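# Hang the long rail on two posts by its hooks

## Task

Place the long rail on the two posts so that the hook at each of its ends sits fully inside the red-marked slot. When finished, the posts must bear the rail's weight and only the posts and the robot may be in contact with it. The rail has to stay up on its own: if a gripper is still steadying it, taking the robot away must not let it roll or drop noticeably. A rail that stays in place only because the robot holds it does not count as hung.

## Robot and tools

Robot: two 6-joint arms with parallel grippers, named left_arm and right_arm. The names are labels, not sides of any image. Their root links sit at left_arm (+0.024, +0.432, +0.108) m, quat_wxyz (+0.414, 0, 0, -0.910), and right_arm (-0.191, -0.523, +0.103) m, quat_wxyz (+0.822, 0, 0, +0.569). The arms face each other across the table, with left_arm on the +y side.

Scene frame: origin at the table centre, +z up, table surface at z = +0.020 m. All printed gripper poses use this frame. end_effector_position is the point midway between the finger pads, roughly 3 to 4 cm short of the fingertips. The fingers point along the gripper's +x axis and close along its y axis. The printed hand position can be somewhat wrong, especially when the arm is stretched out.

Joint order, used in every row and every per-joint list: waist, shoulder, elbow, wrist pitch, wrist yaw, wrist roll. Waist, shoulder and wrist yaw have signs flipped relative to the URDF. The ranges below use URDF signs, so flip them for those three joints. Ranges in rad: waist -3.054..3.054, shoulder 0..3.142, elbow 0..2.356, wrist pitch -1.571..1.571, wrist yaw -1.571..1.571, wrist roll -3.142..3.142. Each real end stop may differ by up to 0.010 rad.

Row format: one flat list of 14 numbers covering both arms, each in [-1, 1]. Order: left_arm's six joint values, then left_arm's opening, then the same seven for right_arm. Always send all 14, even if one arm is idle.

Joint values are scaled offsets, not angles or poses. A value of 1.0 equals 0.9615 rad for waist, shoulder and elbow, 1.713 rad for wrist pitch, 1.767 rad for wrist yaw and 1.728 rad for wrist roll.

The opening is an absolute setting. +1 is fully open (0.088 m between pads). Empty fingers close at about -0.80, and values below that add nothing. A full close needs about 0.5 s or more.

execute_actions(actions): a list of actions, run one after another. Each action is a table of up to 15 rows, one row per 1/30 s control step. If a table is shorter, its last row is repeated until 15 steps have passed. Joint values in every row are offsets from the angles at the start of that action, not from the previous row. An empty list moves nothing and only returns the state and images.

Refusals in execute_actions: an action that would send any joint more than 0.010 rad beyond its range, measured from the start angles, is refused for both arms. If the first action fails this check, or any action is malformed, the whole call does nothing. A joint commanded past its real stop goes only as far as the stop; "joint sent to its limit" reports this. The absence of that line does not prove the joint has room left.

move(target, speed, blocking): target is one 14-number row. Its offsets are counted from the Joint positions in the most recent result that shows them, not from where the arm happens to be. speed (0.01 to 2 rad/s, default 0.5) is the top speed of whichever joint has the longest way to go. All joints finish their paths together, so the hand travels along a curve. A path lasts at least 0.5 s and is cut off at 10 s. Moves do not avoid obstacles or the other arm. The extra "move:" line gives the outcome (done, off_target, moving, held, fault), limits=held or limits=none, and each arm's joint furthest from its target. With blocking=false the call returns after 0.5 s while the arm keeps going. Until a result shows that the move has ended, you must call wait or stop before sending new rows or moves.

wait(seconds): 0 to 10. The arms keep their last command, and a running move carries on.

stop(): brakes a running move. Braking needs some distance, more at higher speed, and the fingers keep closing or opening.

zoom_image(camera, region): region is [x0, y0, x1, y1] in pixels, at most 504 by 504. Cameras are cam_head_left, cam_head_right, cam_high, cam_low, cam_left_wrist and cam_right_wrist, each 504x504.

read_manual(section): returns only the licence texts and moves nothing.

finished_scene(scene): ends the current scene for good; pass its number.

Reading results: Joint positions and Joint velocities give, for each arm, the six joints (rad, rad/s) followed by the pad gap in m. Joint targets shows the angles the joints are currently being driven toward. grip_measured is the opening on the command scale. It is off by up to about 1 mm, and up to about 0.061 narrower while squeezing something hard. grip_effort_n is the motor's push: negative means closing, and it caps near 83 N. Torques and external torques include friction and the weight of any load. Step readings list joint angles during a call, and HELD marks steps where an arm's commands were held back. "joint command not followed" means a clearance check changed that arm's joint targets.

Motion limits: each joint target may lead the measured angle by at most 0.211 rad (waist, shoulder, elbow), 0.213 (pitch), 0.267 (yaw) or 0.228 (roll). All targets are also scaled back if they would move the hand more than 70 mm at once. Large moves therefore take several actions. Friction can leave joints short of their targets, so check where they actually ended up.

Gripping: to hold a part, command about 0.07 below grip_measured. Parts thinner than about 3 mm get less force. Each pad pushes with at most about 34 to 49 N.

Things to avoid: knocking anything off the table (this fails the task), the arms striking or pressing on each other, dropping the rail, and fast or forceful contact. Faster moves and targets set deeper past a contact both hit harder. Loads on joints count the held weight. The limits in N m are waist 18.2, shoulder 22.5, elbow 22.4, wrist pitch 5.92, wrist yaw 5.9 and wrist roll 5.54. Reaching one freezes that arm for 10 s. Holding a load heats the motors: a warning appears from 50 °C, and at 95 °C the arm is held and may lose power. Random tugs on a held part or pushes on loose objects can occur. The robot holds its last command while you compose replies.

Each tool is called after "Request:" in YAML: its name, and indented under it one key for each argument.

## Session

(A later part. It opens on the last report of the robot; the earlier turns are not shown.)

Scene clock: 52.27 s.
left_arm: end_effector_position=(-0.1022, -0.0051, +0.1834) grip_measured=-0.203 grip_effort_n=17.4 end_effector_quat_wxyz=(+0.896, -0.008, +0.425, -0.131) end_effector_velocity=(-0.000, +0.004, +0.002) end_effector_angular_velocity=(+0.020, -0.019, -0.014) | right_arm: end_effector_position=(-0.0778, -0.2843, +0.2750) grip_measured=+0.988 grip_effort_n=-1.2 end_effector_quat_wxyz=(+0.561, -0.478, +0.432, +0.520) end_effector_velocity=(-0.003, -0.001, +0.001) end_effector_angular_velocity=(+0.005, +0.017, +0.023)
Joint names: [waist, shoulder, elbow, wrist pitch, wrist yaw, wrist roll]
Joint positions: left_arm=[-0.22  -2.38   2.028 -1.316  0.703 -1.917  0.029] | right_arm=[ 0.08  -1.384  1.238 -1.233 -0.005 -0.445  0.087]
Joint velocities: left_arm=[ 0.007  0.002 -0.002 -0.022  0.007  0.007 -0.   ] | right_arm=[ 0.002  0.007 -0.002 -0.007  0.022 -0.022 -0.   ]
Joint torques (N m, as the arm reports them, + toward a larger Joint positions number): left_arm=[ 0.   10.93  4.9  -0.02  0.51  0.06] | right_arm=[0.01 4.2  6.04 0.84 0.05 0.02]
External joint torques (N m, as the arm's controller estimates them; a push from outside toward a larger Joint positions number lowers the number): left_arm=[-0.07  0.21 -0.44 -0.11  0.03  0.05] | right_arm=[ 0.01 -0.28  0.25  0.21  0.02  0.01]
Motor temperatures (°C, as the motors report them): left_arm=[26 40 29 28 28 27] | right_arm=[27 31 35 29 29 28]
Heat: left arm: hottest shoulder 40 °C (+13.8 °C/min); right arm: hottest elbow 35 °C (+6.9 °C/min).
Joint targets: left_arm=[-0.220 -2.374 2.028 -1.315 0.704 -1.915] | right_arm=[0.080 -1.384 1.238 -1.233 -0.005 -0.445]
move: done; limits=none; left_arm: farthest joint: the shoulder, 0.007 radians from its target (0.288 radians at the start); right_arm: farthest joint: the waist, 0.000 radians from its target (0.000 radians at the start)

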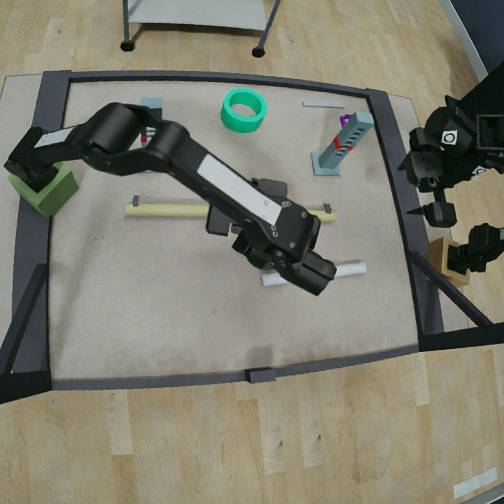

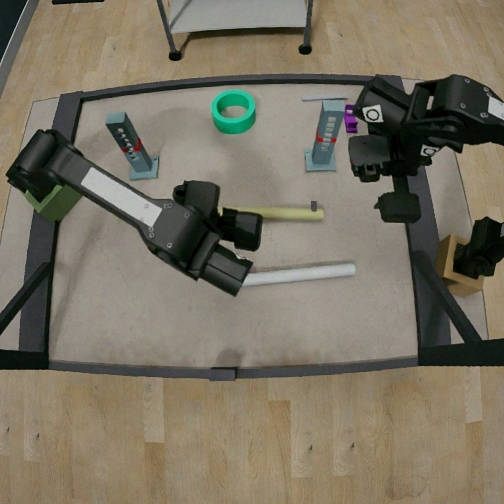

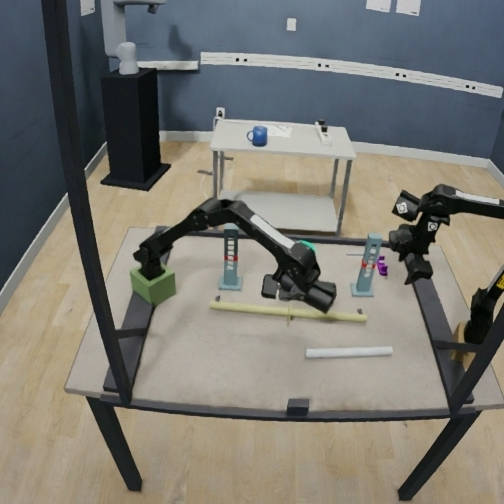

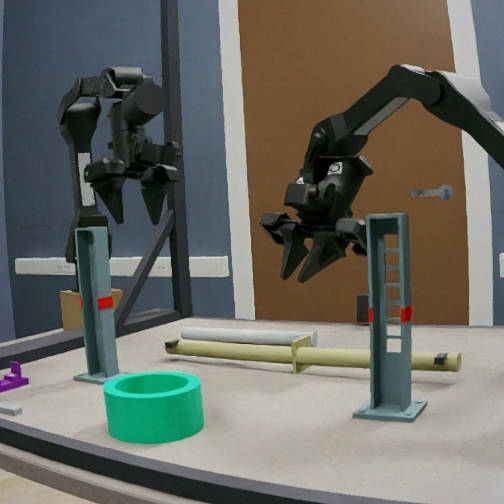

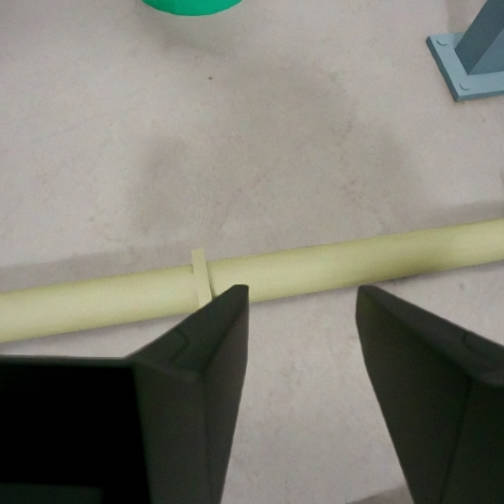

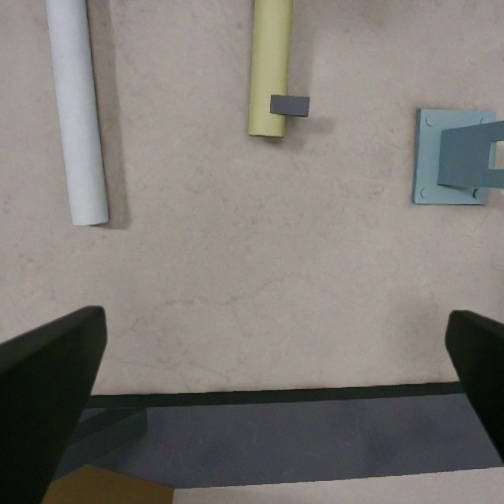

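Request:
move:
  target: [-0.325,0.553,-0.939,0.273,-0.399,1,0.4,-0.098,-0.856,0.46,0.113,0.005,0.086,0.4]
  speed: 1.3

Scene clock: 55.57 s.
left_arm: end_effector_position=(-0.0351, +0.1205, +0.1284) grip_measured=+0.397 grip_effort_n=17.4 end_effector_quat_wxyz=(+0.500, +0.501, +0.502, -0.497) end_effector_velocity=(-0.002, -0.004, +0.000) end_effector_angular_velocity=(-0.023, -0.003, -0.000) | right_arm: end_effector_position=(-0.0482, -0.1305, +0.1305) grip_measured=+0.403 grip_effort_n=-16.5 end_effector_quat_wxyz=(+0.512, -0.488, +0.510, +0.488) end_effector_velocity=(-0.003, -0.008, +0.000) end_effector_angular_velocity=(-0.027, +0.033, -0.015)
Joint names: [waist, shoulder, elbow, wrist pitch, wrist yaw, wrist roll]
Joint positions: left_arm=[-0.529 -1.859  1.133 -0.851  0.001 -0.192  0.058] | right_arm=[-0.012 -2.197  1.671 -1.042 -0.001 -0.302  0.059]
Joint velocities: left_arm=[ 0.007  0.002 -0.002  0.022  0.007 -0.007 -0.   ] | right_arm=[ 0.007  0.002 -0.002 -0.037  0.022  0.007 -0.   ]
Joint torques (N m, as the arm reports them, + toward a larger Joint positions number): left_arm=[-0.3   7.95  3.57  0.33 -0.02  0.03] | right_arm=[-0.18  8.17  6.74  0.7   0.25  0.2 ]
External joint torques (N m, as the arm's controller estimates them; a push from outside toward a larger Joint positions number lowers the number): left_arm=[-0.33  0.77 -1.53  0.   -0.04  0.03] | right_arm=[-0.21 -1.36  1.5   0.41  0.22  0.2 ]
Motor temperatures (°C, as the motors report them): left_arm=[26 41 29 28 28 27] | right_arm=[27 32 35 29 29 28]
Heat: left arm: hottest shoulder 41 °C (+14.0 °C/min); right arm: hottest elbow 35 °C (+6.5 °C/min).
Joint targets: left_arm=[-0.533 -1.849 1.125 -0.848 -0.002 -0.189] | right_arm=[-0.014 -2.208 1.681 -1.039 0.004 -0.296]
move: off_target (left_arm); limits=none; left_arm: farthest joint: the shoulder, 0.011 radians from its target (0.532 radians at the start); right_arm: farthest joint: the shoulder, 0.010 radians from its target (0.823 radians at the start)

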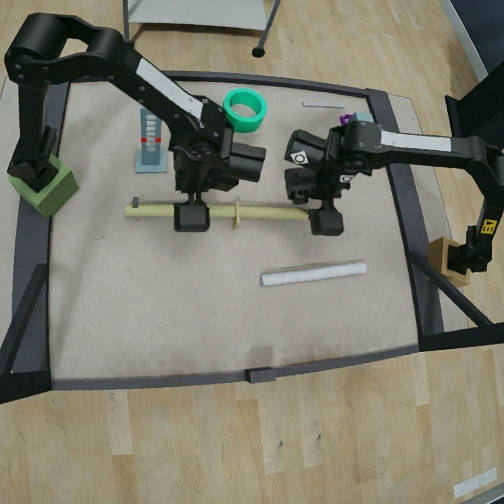

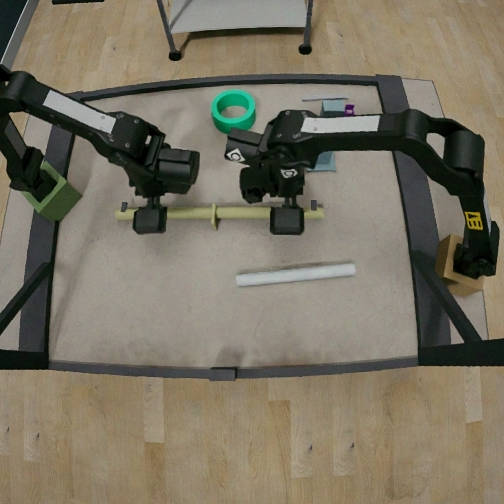

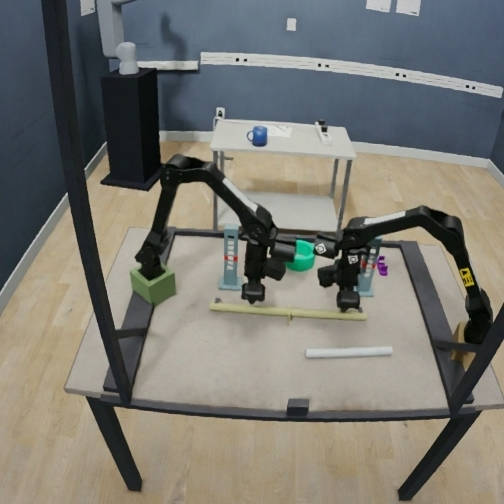

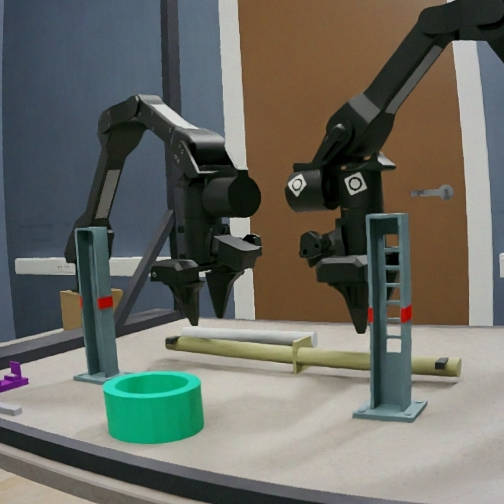

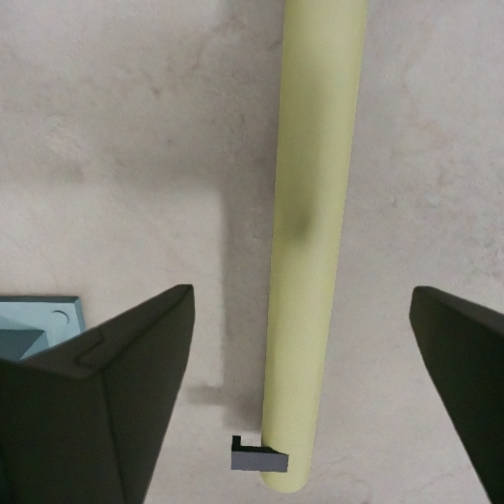

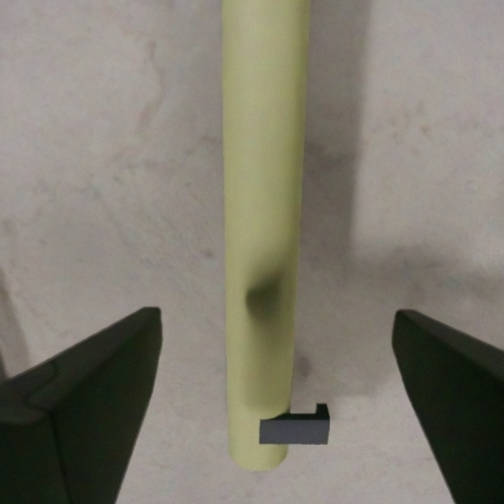

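Request:
move:
  target: [0.018,-0.116,-0.125,0.13,0,0.023,0.4,-0.016,-0.132,-0.051,0.091,0,0.012,0.4]
  speed: 0.4

Request:
zoom_image:
  camera: "cam_low"
  region: [140, 280, 480, 400]

Scene clock: 63.67 s.
left_arm: end_effector_position=(-0.0386, +0.1256, +0.0739) grip_measured=+0.397 grip_effort_n=17.4 end_effector_quat_wxyz=(+0.488, +0.513, +0.489, -0.510) end_effector_velocity=(+0.002, -0.001, -0.001) end_effector_angular_velocity=(-0.007, -0.021, -0.010) | right_arm: end_effector_position=(-0.0510, -0.1216, +0.0726) grip_measured=+0.403 grip_effort_n=-17.0 end_effector_quat_wxyz=(+0.510, -0.490, +0.514, +0.486) end_effector_velocity=(-0.002, +0.000, -0.001) end_effector_angular_velocity=(+0.010, +0.020, +0.005)
Joint names: [waist, shoulder, elbow, wrist pitch, wrist yaw, wrist roll]
Joint positions: left_arm=[-0.515 -1.963  1.019 -0.631  0.001 -0.155  0.058] | right_arm=[-0.025 -2.316  1.627 -0.889 -0.001 -0.287  0.059]
Joint velocities: left_arm=[ 0.002 -0.002 -0.002  0.007  0.022  0.007  0.   ] | right_arm=[ 0.002  0.002 -0.007  0.007  0.022 -0.007 -0.   ]
Joint torques (N m, as the arm reports them, + toward a larger Joint positions number): left_arm=[0.29 6.06 3.13 0.32 0.04 0.05] | right_arm=[-0.2   8.63  4.19  0.66  0.04  0.2 ]
External joint torques (N m, as the arm's controller estimates them; a push from outside toward a larger Joint positions number lowers the number): left_arm=[ 0.3  -1.18 -1.32 -0.02  0.02  0.05] | right_arm=[-0.19 -1.3  -0.8   0.36  0.01  0.2 ]
Motor temperatures (°C, as the motors report them): left_arm=[26 40 29 28 28 27] | right_arm=[27 34 35 29 29 28]
Heat: left arm: hottest shoulder 40 °C (+11.1 °C/min); right arm: hottest elbow 35 °C (+6.0 °C/min).
Joint targets: left_arm=[-0.512 -1.971 1.013 -0.628 0.001 -0.152] | right_arm=[-0.028 -2.324 1.621 -0.886 -0.001 -0.281]
move: done; limits=none; left_arm: farthest joint: the shoulder, 0.008 radians from its target (0.112 radians at the start); right_arm: farthest joint: the shoulder, 0.008 radians from its target (0.127 radians at the start)

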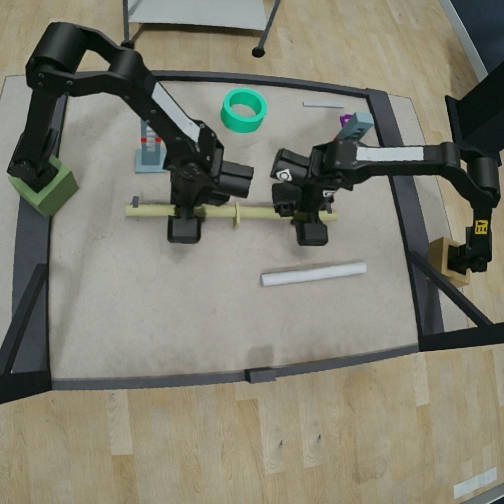

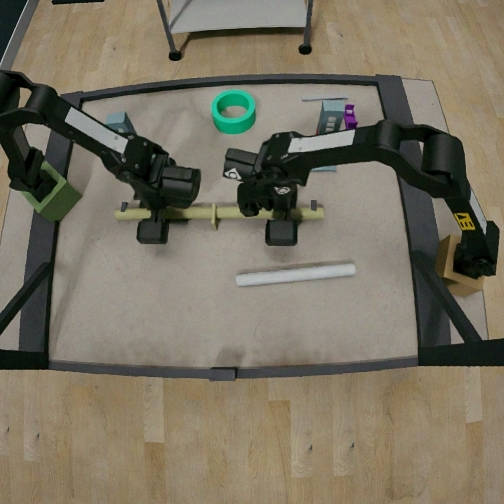

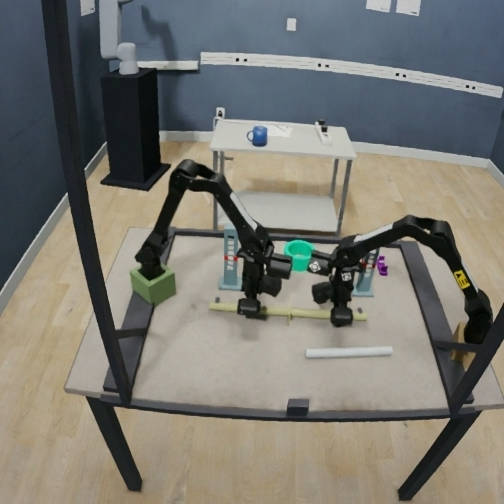

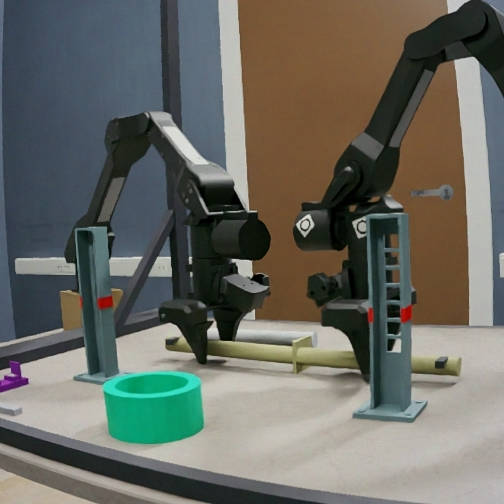

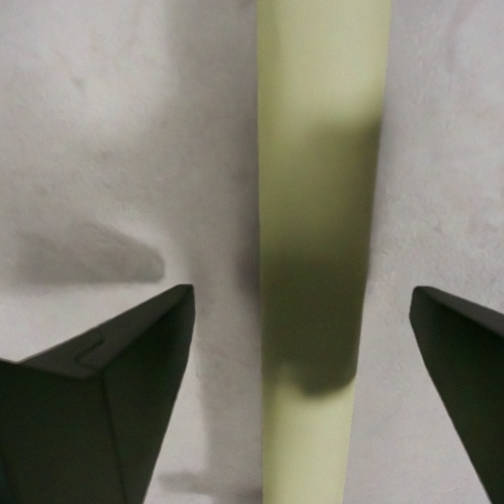

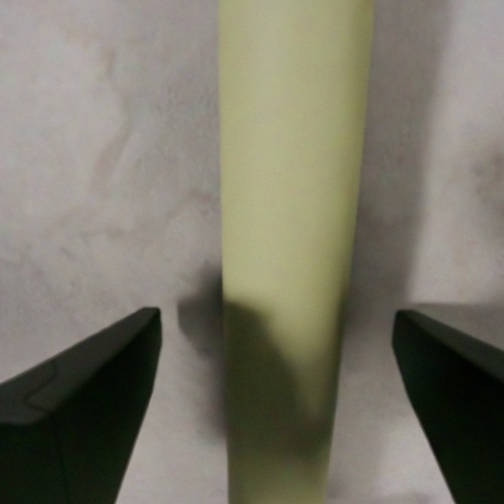

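Region (140, 280, 480, 400) of cam_low's 504x504 image, scaled by 1.482, with more detail than that image has; it fills the top 178 rows of this view, and the rest is white.

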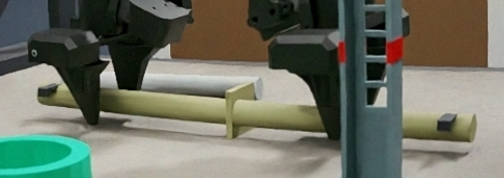

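Request:
move:
  target: [0,-0.026,-0.006,0.012,0,0,0.0,0,-0.015,0,0.008,0,0,0.0]
  speed: 0.1

Request:
move:
  target: [0,0,0,0,0,0,-0.5,0,0,0,0,0,0,-0.5]

Request:
zoom_image:
  camera: "cam_low"
  region: [140, 280, 480, 400]

Scene clock: 65.10 s.
left_arm: end_effector_position=(-0.0389, +0.1241, +0.0691) grip_measured=+0.003 grip_effort_n=-14.7 end_effector_quat_wxyz=(+0.488, +0.513, +0.489, -0.510) end_effector_velocity=(+0.000, -0.001, +0.000) end_effector_angular_velocity=(-0.009, -0.006, -0.010) | right_arm: end_effector_position=(-0.0504, -0.1199, +0.0709) grip_measured=+0.003 grip_effort_n=-16.5 end_effector_quat_wxyz=(+0.512, -0.488, +0.511, +0.488) end_effector_velocity=(+0.000, -0.006, +0.000) end_effector_angular_velocity=(-0.018, +0.014, +0.000)
Joint names: [waist, shoulder, elbow, wrist pitch, wrist yaw, wrist roll]
Joint positions: left_arm=[-0.515 -1.979  1.019 -0.614  0.001 -0.154  0.039] | right_arm=[-0.025 -2.32   1.627 -0.878 -0.001 -0.287  0.039]
Joint velocities: left_arm=[ 0.002  0.002 -0.002  0.007  0.007  0.007 -0.   ] | right_arm=[ 0.007  0.002 -0.002 -0.022  0.007 -0.007  0.   ]
Joint torques (N m, as the arm reports them, + toward a larger Joint positions number): left_arm=[ 0.01  6.09  3.1   0.34  0.04 -0.03] | right_arm=[0.   8.54 5.2  0.71 0.05 0.01]
External joint torques (N m, as the arm's controller estimates them; a push from outside toward a larger Joint positions number lowers the number): left_arm=[ 0.05 -1.22 -1.28  0.01  0.02 -0.03] | right_arm=[-0.14 -1.37  0.23  0.4   0.03  0.01]
Motor temperatures (°C, as the motors report them): left_arm=[26 40 29 28 28 27] | right_arm=[27 35 35 29 29 28]
Heat: left arm: hottest shoulder 40 °C (+11.2 °C/min); right arm: hottest shoulder 35 °C (+5.1 °C/min).
Joint targets: left_arm=[-0.515 -1.988 1.013 -0.611 0.001 -0.155] | right_arm=[-0.025 -2.330 1.627 -0.875 -0.001 -0.287]
move: off_target (right_arm); limits=none; left_arm: farthest joint: the shoulder, 0.009 radians from its target (0.025 radians at the start); right_arm: farthest joint: the shoulder, 0.011 radians from its target (0.015 radians at the start)

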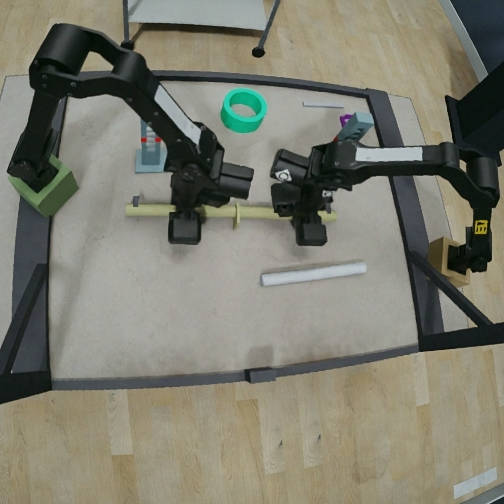

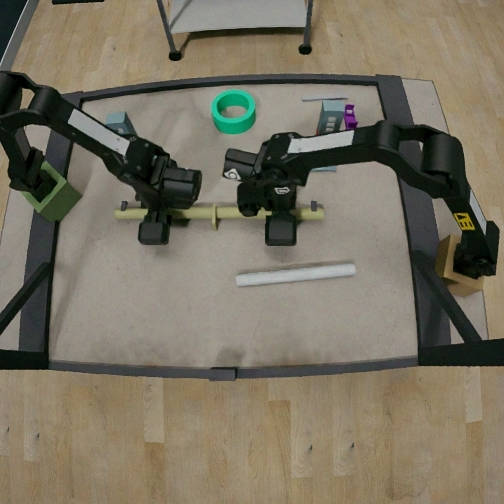

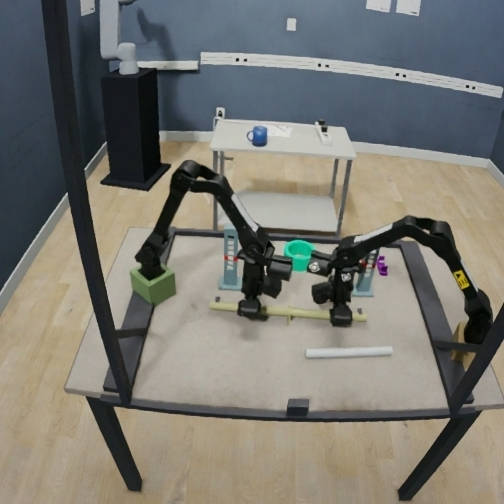

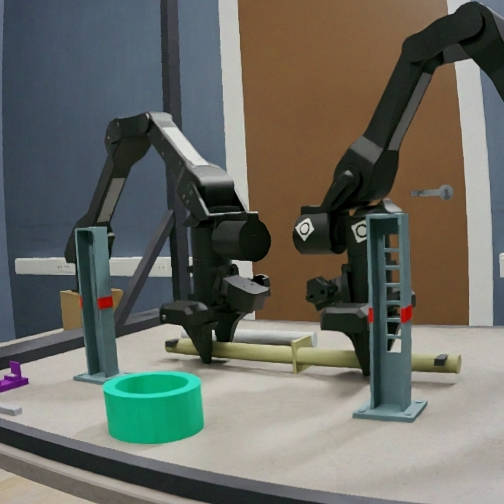

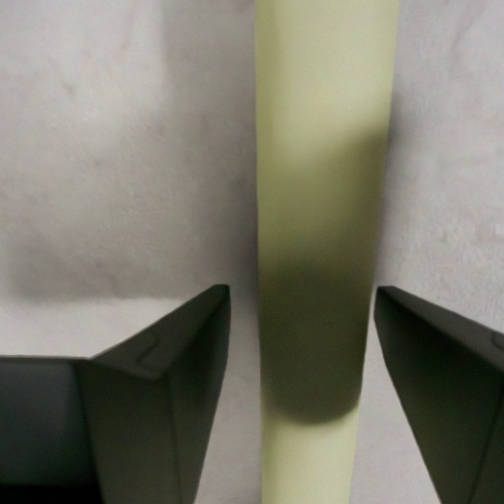

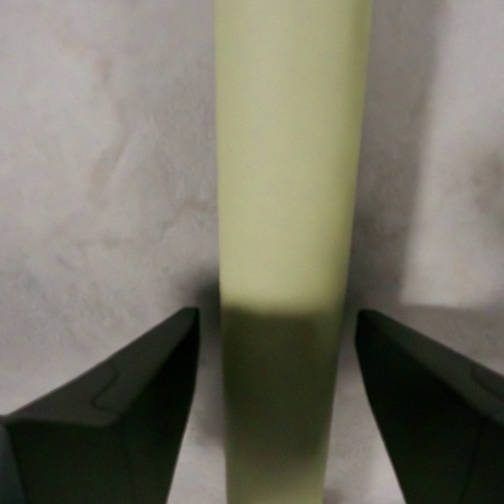

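Scene clock: 65.60 s.
left_arm: end_effector_position=(-0.0387, +0.1242, +0.0691) grip_measured=-0.319 grip_effort_n=-83.5 end_effector_quat_wxyz=(+0.488, +0.512, +0.489, -0.510) end_effector_velocity=(+0.000, +0.002, +0.000) end_effector_angular_velocity=(+0.009, +0.006, +0.010) | right_arm: end_effector_position=(-0.0508, -0.1199, +0.0709) grip_measured=-0.362 grip_effort_n=-83.5 end_effector_quat_wxyz=(+0.511, -0.488, +0.512, +0.488) end_effector_velocity=(-0.005, -0.001, +0.000) end_effector_angular_velocity=(+0.000, +0.023, +0.010)
Joint names: [waist, shoulder, elbow, wrist pitch, wrist yaw, wrist roll]
Joint positions: left_arm=[-0.516 -1.979  1.019 -0.614  0.001 -0.156  0.023] | right_arm=[-0.026 -2.32   1.627 -0.878 -0.    -0.287  0.021]
Joint velocities: left_arm=[-0.002  0.002 -0.002 -0.007 -0.007 -0.007  0.   ] | right_arm=[-0.002  0.002 -0.002 -0.007  0.022 -0.007 -0.   ]
Joint torques (N m, as the arm reports them, + toward a larger Joint positions number): left_arm=[0.07 7.   3.75 0.18 0.04 0.03] | right_arm=[0.04 9.66 5.06 0.59 0.01 0.02]
External joint torques (N m, as the arm's controller estimates them; a push from outside toward a larger Joint positions number lowers the number): left_arm=[ 0.05 -0.3  -0.61 -0.14  0.03  0.03] | right_arm=[ 0.11 -0.33  0.03  0.26 -0.02  0.02]
Motor temperatures (°C, as the motors report them): left_arm=[26 40 29 28 28 27] | right_arm=[27 35 35 29 29 28]
Heat: left arm: hottest shoulder 40 °C (+11.1 °C/min); right arm: hottest shoulder 35 °C (+5.0 °C/min).
Joint targets: left_arm=[-0.515 -1.979 1.019 -0.614 0.001 -0.154] | right_arm=[-0.025 -2.320 1.627 -0.878 -0.001 -0.287]
move: done; limits=none; left_arm: farthest joint: the wrist roll, 0.002 radians from its target (0.000 radians at the start); right_arm: farthest joint: the waist, 0.001 radians from its target (0.000 radians at the start)

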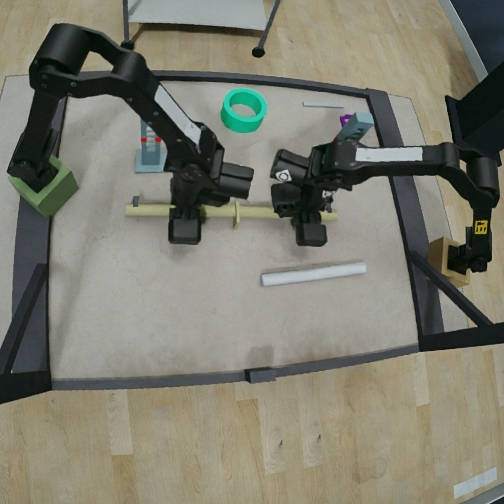

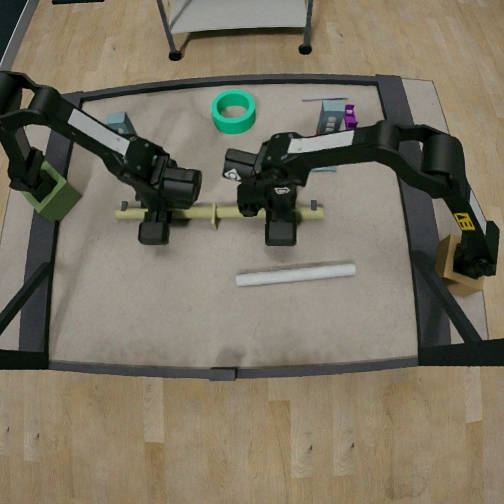

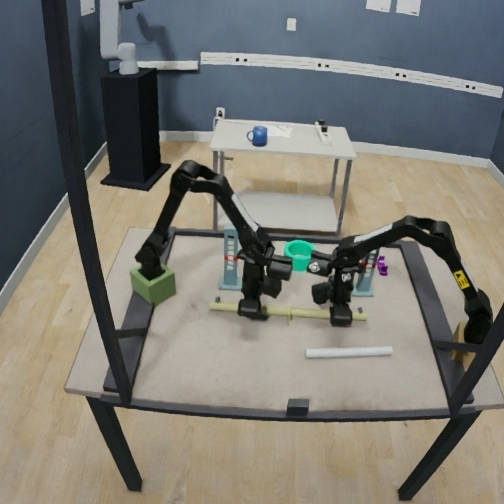

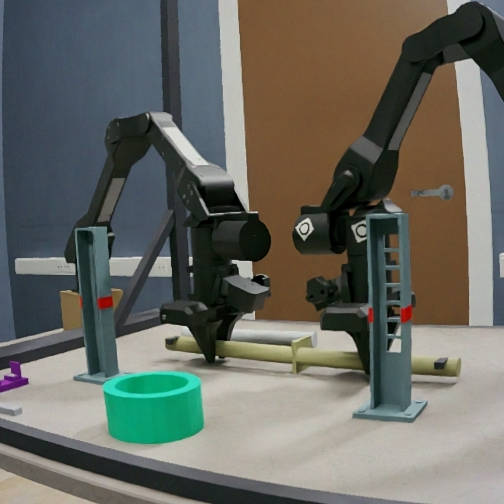

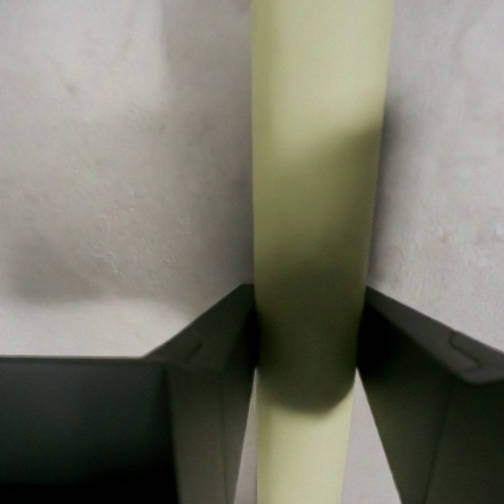

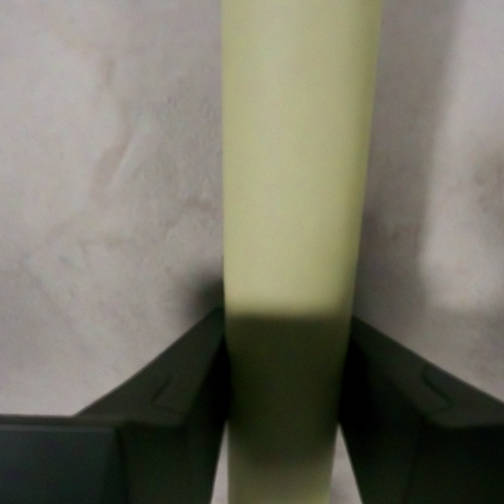

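Region (140, 280, 480, 400) of cam_low's 504x504 image, scaled by 1.482, with more detail than that image has; it fills the top 178 rows of this view, and the rest is white.

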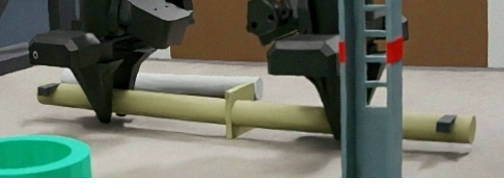

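Request:
move:
  target: [-0.2,0.076,0.267,-0.176,0,0.085,-0.5,0.195,0.117,0.142,-0.128,0,-0.137,-0.5]
  speed: 0.25

Request:
zoom_image:
  camera: "cam_low"
  region: [60, 230, 480, 400]

Scene clock: 69.30 s.
left_arm: end_effector_position=(+0.0209, +0.0922, +0.1373) grip_measured=-0.319 grip_effort_n=-83.5 end_effector_quat_wxyz=(+0.500, +0.501, +0.503, -0.497) end_effector_velocity=(+0.002, +0.003, +0.003) end_effector_angular_velocity=(+0.012, -0.007, -0.005) | right_arm: end_effector_position=(+0.0202, -0.1541, +0.1361) grip_measured=-0.362 grip_effort_n=-83.5 end_effector_quat_wxyz=(+0.497, -0.501, +0.503, +0.499) end_effector_velocity=(-0.003, -0.006, -0.001) end_effector_angular_velocity=(-0.020, +0.020, +0.005)
Joint names: [waist, shoulder, elbow, wrist pitch, wrist yaw, wrist roll]
Joint positions: left_arm=[-0.708 -1.923  1.259 -0.914  0.001 -0.013  0.023] | right_arm=[ 0.16  -2.23   1.747 -1.097 -0.    -0.52   0.021]
Joint velocities: left_arm=[-0.002  0.007  0.002 -0.022  0.007  0.007 -0.   ] | right_arm=[ 0.002  0.002 -0.007 -0.022  0.007 -0.007 -0.   ]
Joint torques (N m, as the arm reports them, + toward a larger Joint positions number): left_arm=[-0.01  9.15  6.25  0.04  0.04  0.09] | right_arm=[ 0.16 12.34  7.56  0.47  0.06 -0.09]
External joint torques (N m, as the arm's controller estimates them; a push from outside toward a larger Joint positions number lowers the number): left_arm=[-0.01  1.36  1.04 -0.27  0.03  0.09] | right_arm=[ 0.16  2.65  2.28  0.18  0.02 -0.08]
Motor temperatures (°C, as the motors report them): left_arm=[26 40 29 28 28 27] | right_arm=[27 37 35 29 29 28]
Heat: left arm: hottest shoulder 40 °C (+9.1 °C/min); right arm: hottest shoulder 37 °C (+7.1 °C/min).
Joint targets: left_arm=[-0.708 -1.906 1.276 -0.916 0.001 -0.009] | right_arm=[0.162 -2.207 1.763 -1.098 -0.000 -0.523]
move: off_target (left_arm, right_arm); limits=none; left_arm: farthest joint: the shoulder, 0.017 radians from its target (0.073 radians at the start); right_arm: farthest joint: the shoulder, 0.022 radians from its target (0.112 radians at the start)

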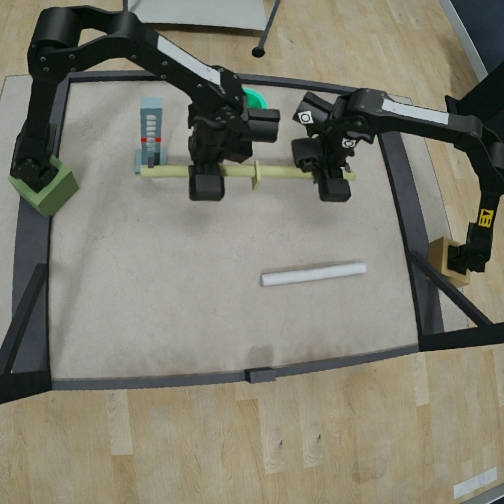

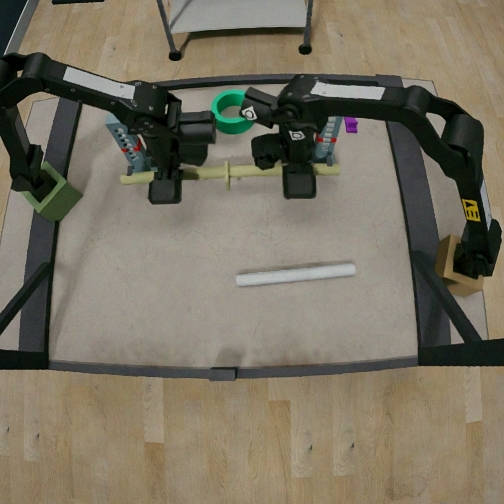

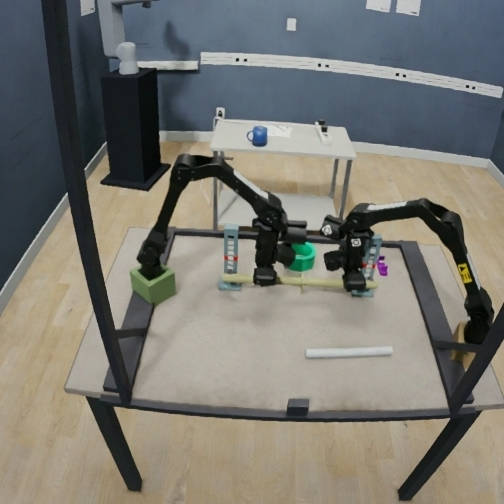

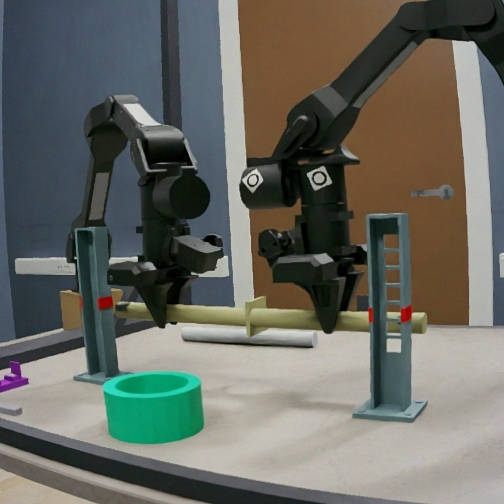

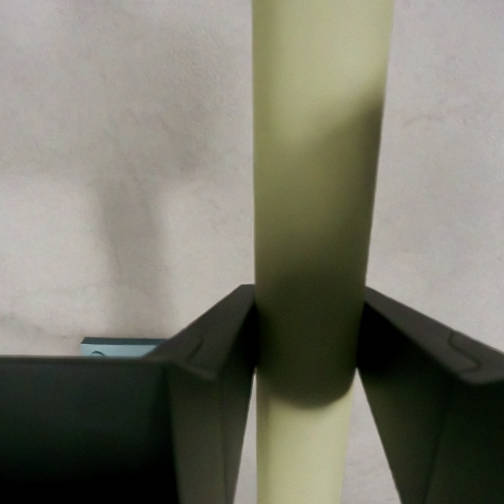

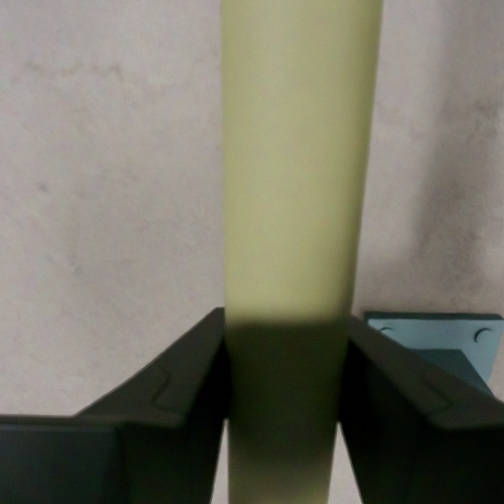

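Region (60, 230, 480, 400) of cam_low's 504x504 image, scaled by 1.200, with more detail than that image has; it fills the top 204 rows of this view, and the rest is white.

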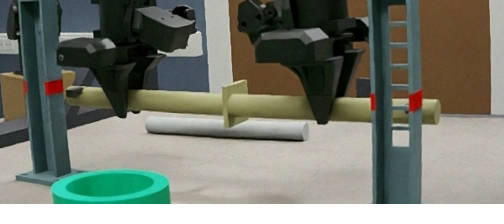

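Request:
zoom_image:
  camera: "cam_low"
  region: [350, 280, 440, 360]

Request:
zoom_image:
  camera: "cam_low"
  region: [70, 270, 160, 340]

Request:
zoom_image:
  camera: "cam_head_left"
  region: [115, 110, 195, 190]

Request:
zoom_image:
  camera: "cam_head_right"
  region: [290, 110, 370, 190]

Request:
zoom_image:
  camera: "cam_high"
  region: [200, 230, 400, 310]

Region (350, 280, 440, 360) of cam_low's 504x504 image, scaled by 5.600, with more detail than that image has.

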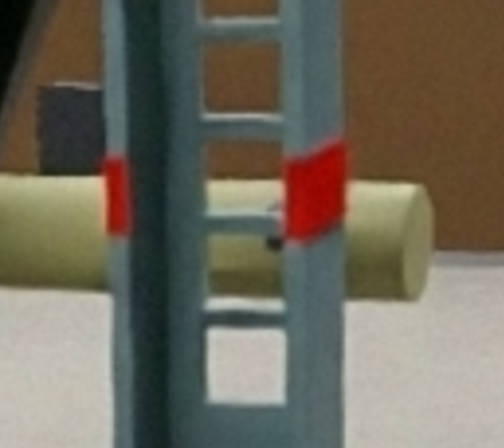

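Region (70, 270, 160, 340) of cam_low's 504x504 image, scaled by 5.600, with more detail than that image has.

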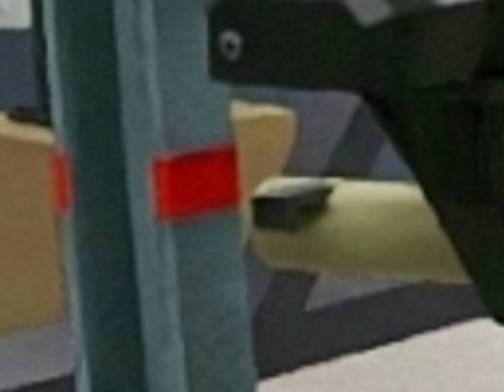

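Region (115, 110, 195, 190) of cam_head_left's 504x504 image, scaled by 6.300, with more detail than that image has.

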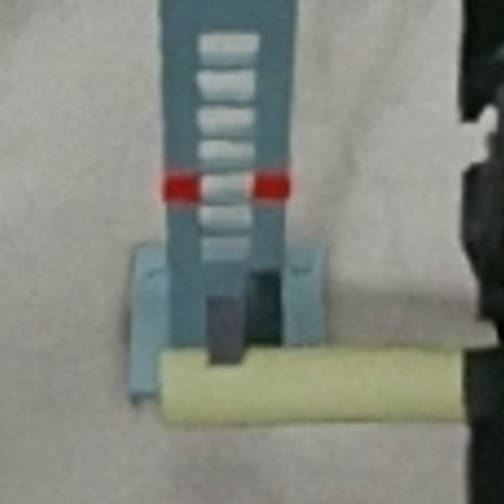

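Region (290, 110, 370, 190) of cam_head_right's 504x504 image, scaled by 6.300, with more detail than that image has.

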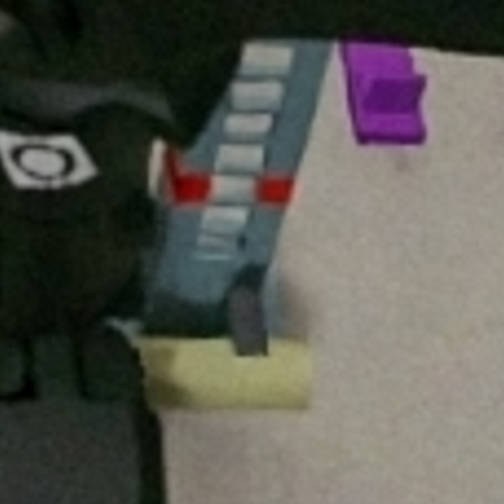

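Region (200, 230, 400, 310) of cam_high's 504x504 image, scaled by 2.520, with more detail than that image has; it fills the top 202 rows of this view, and the rest is white.

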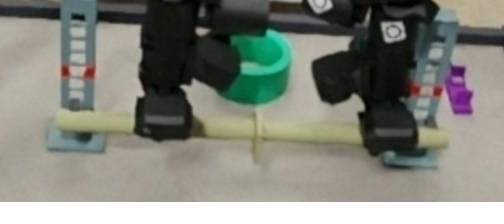

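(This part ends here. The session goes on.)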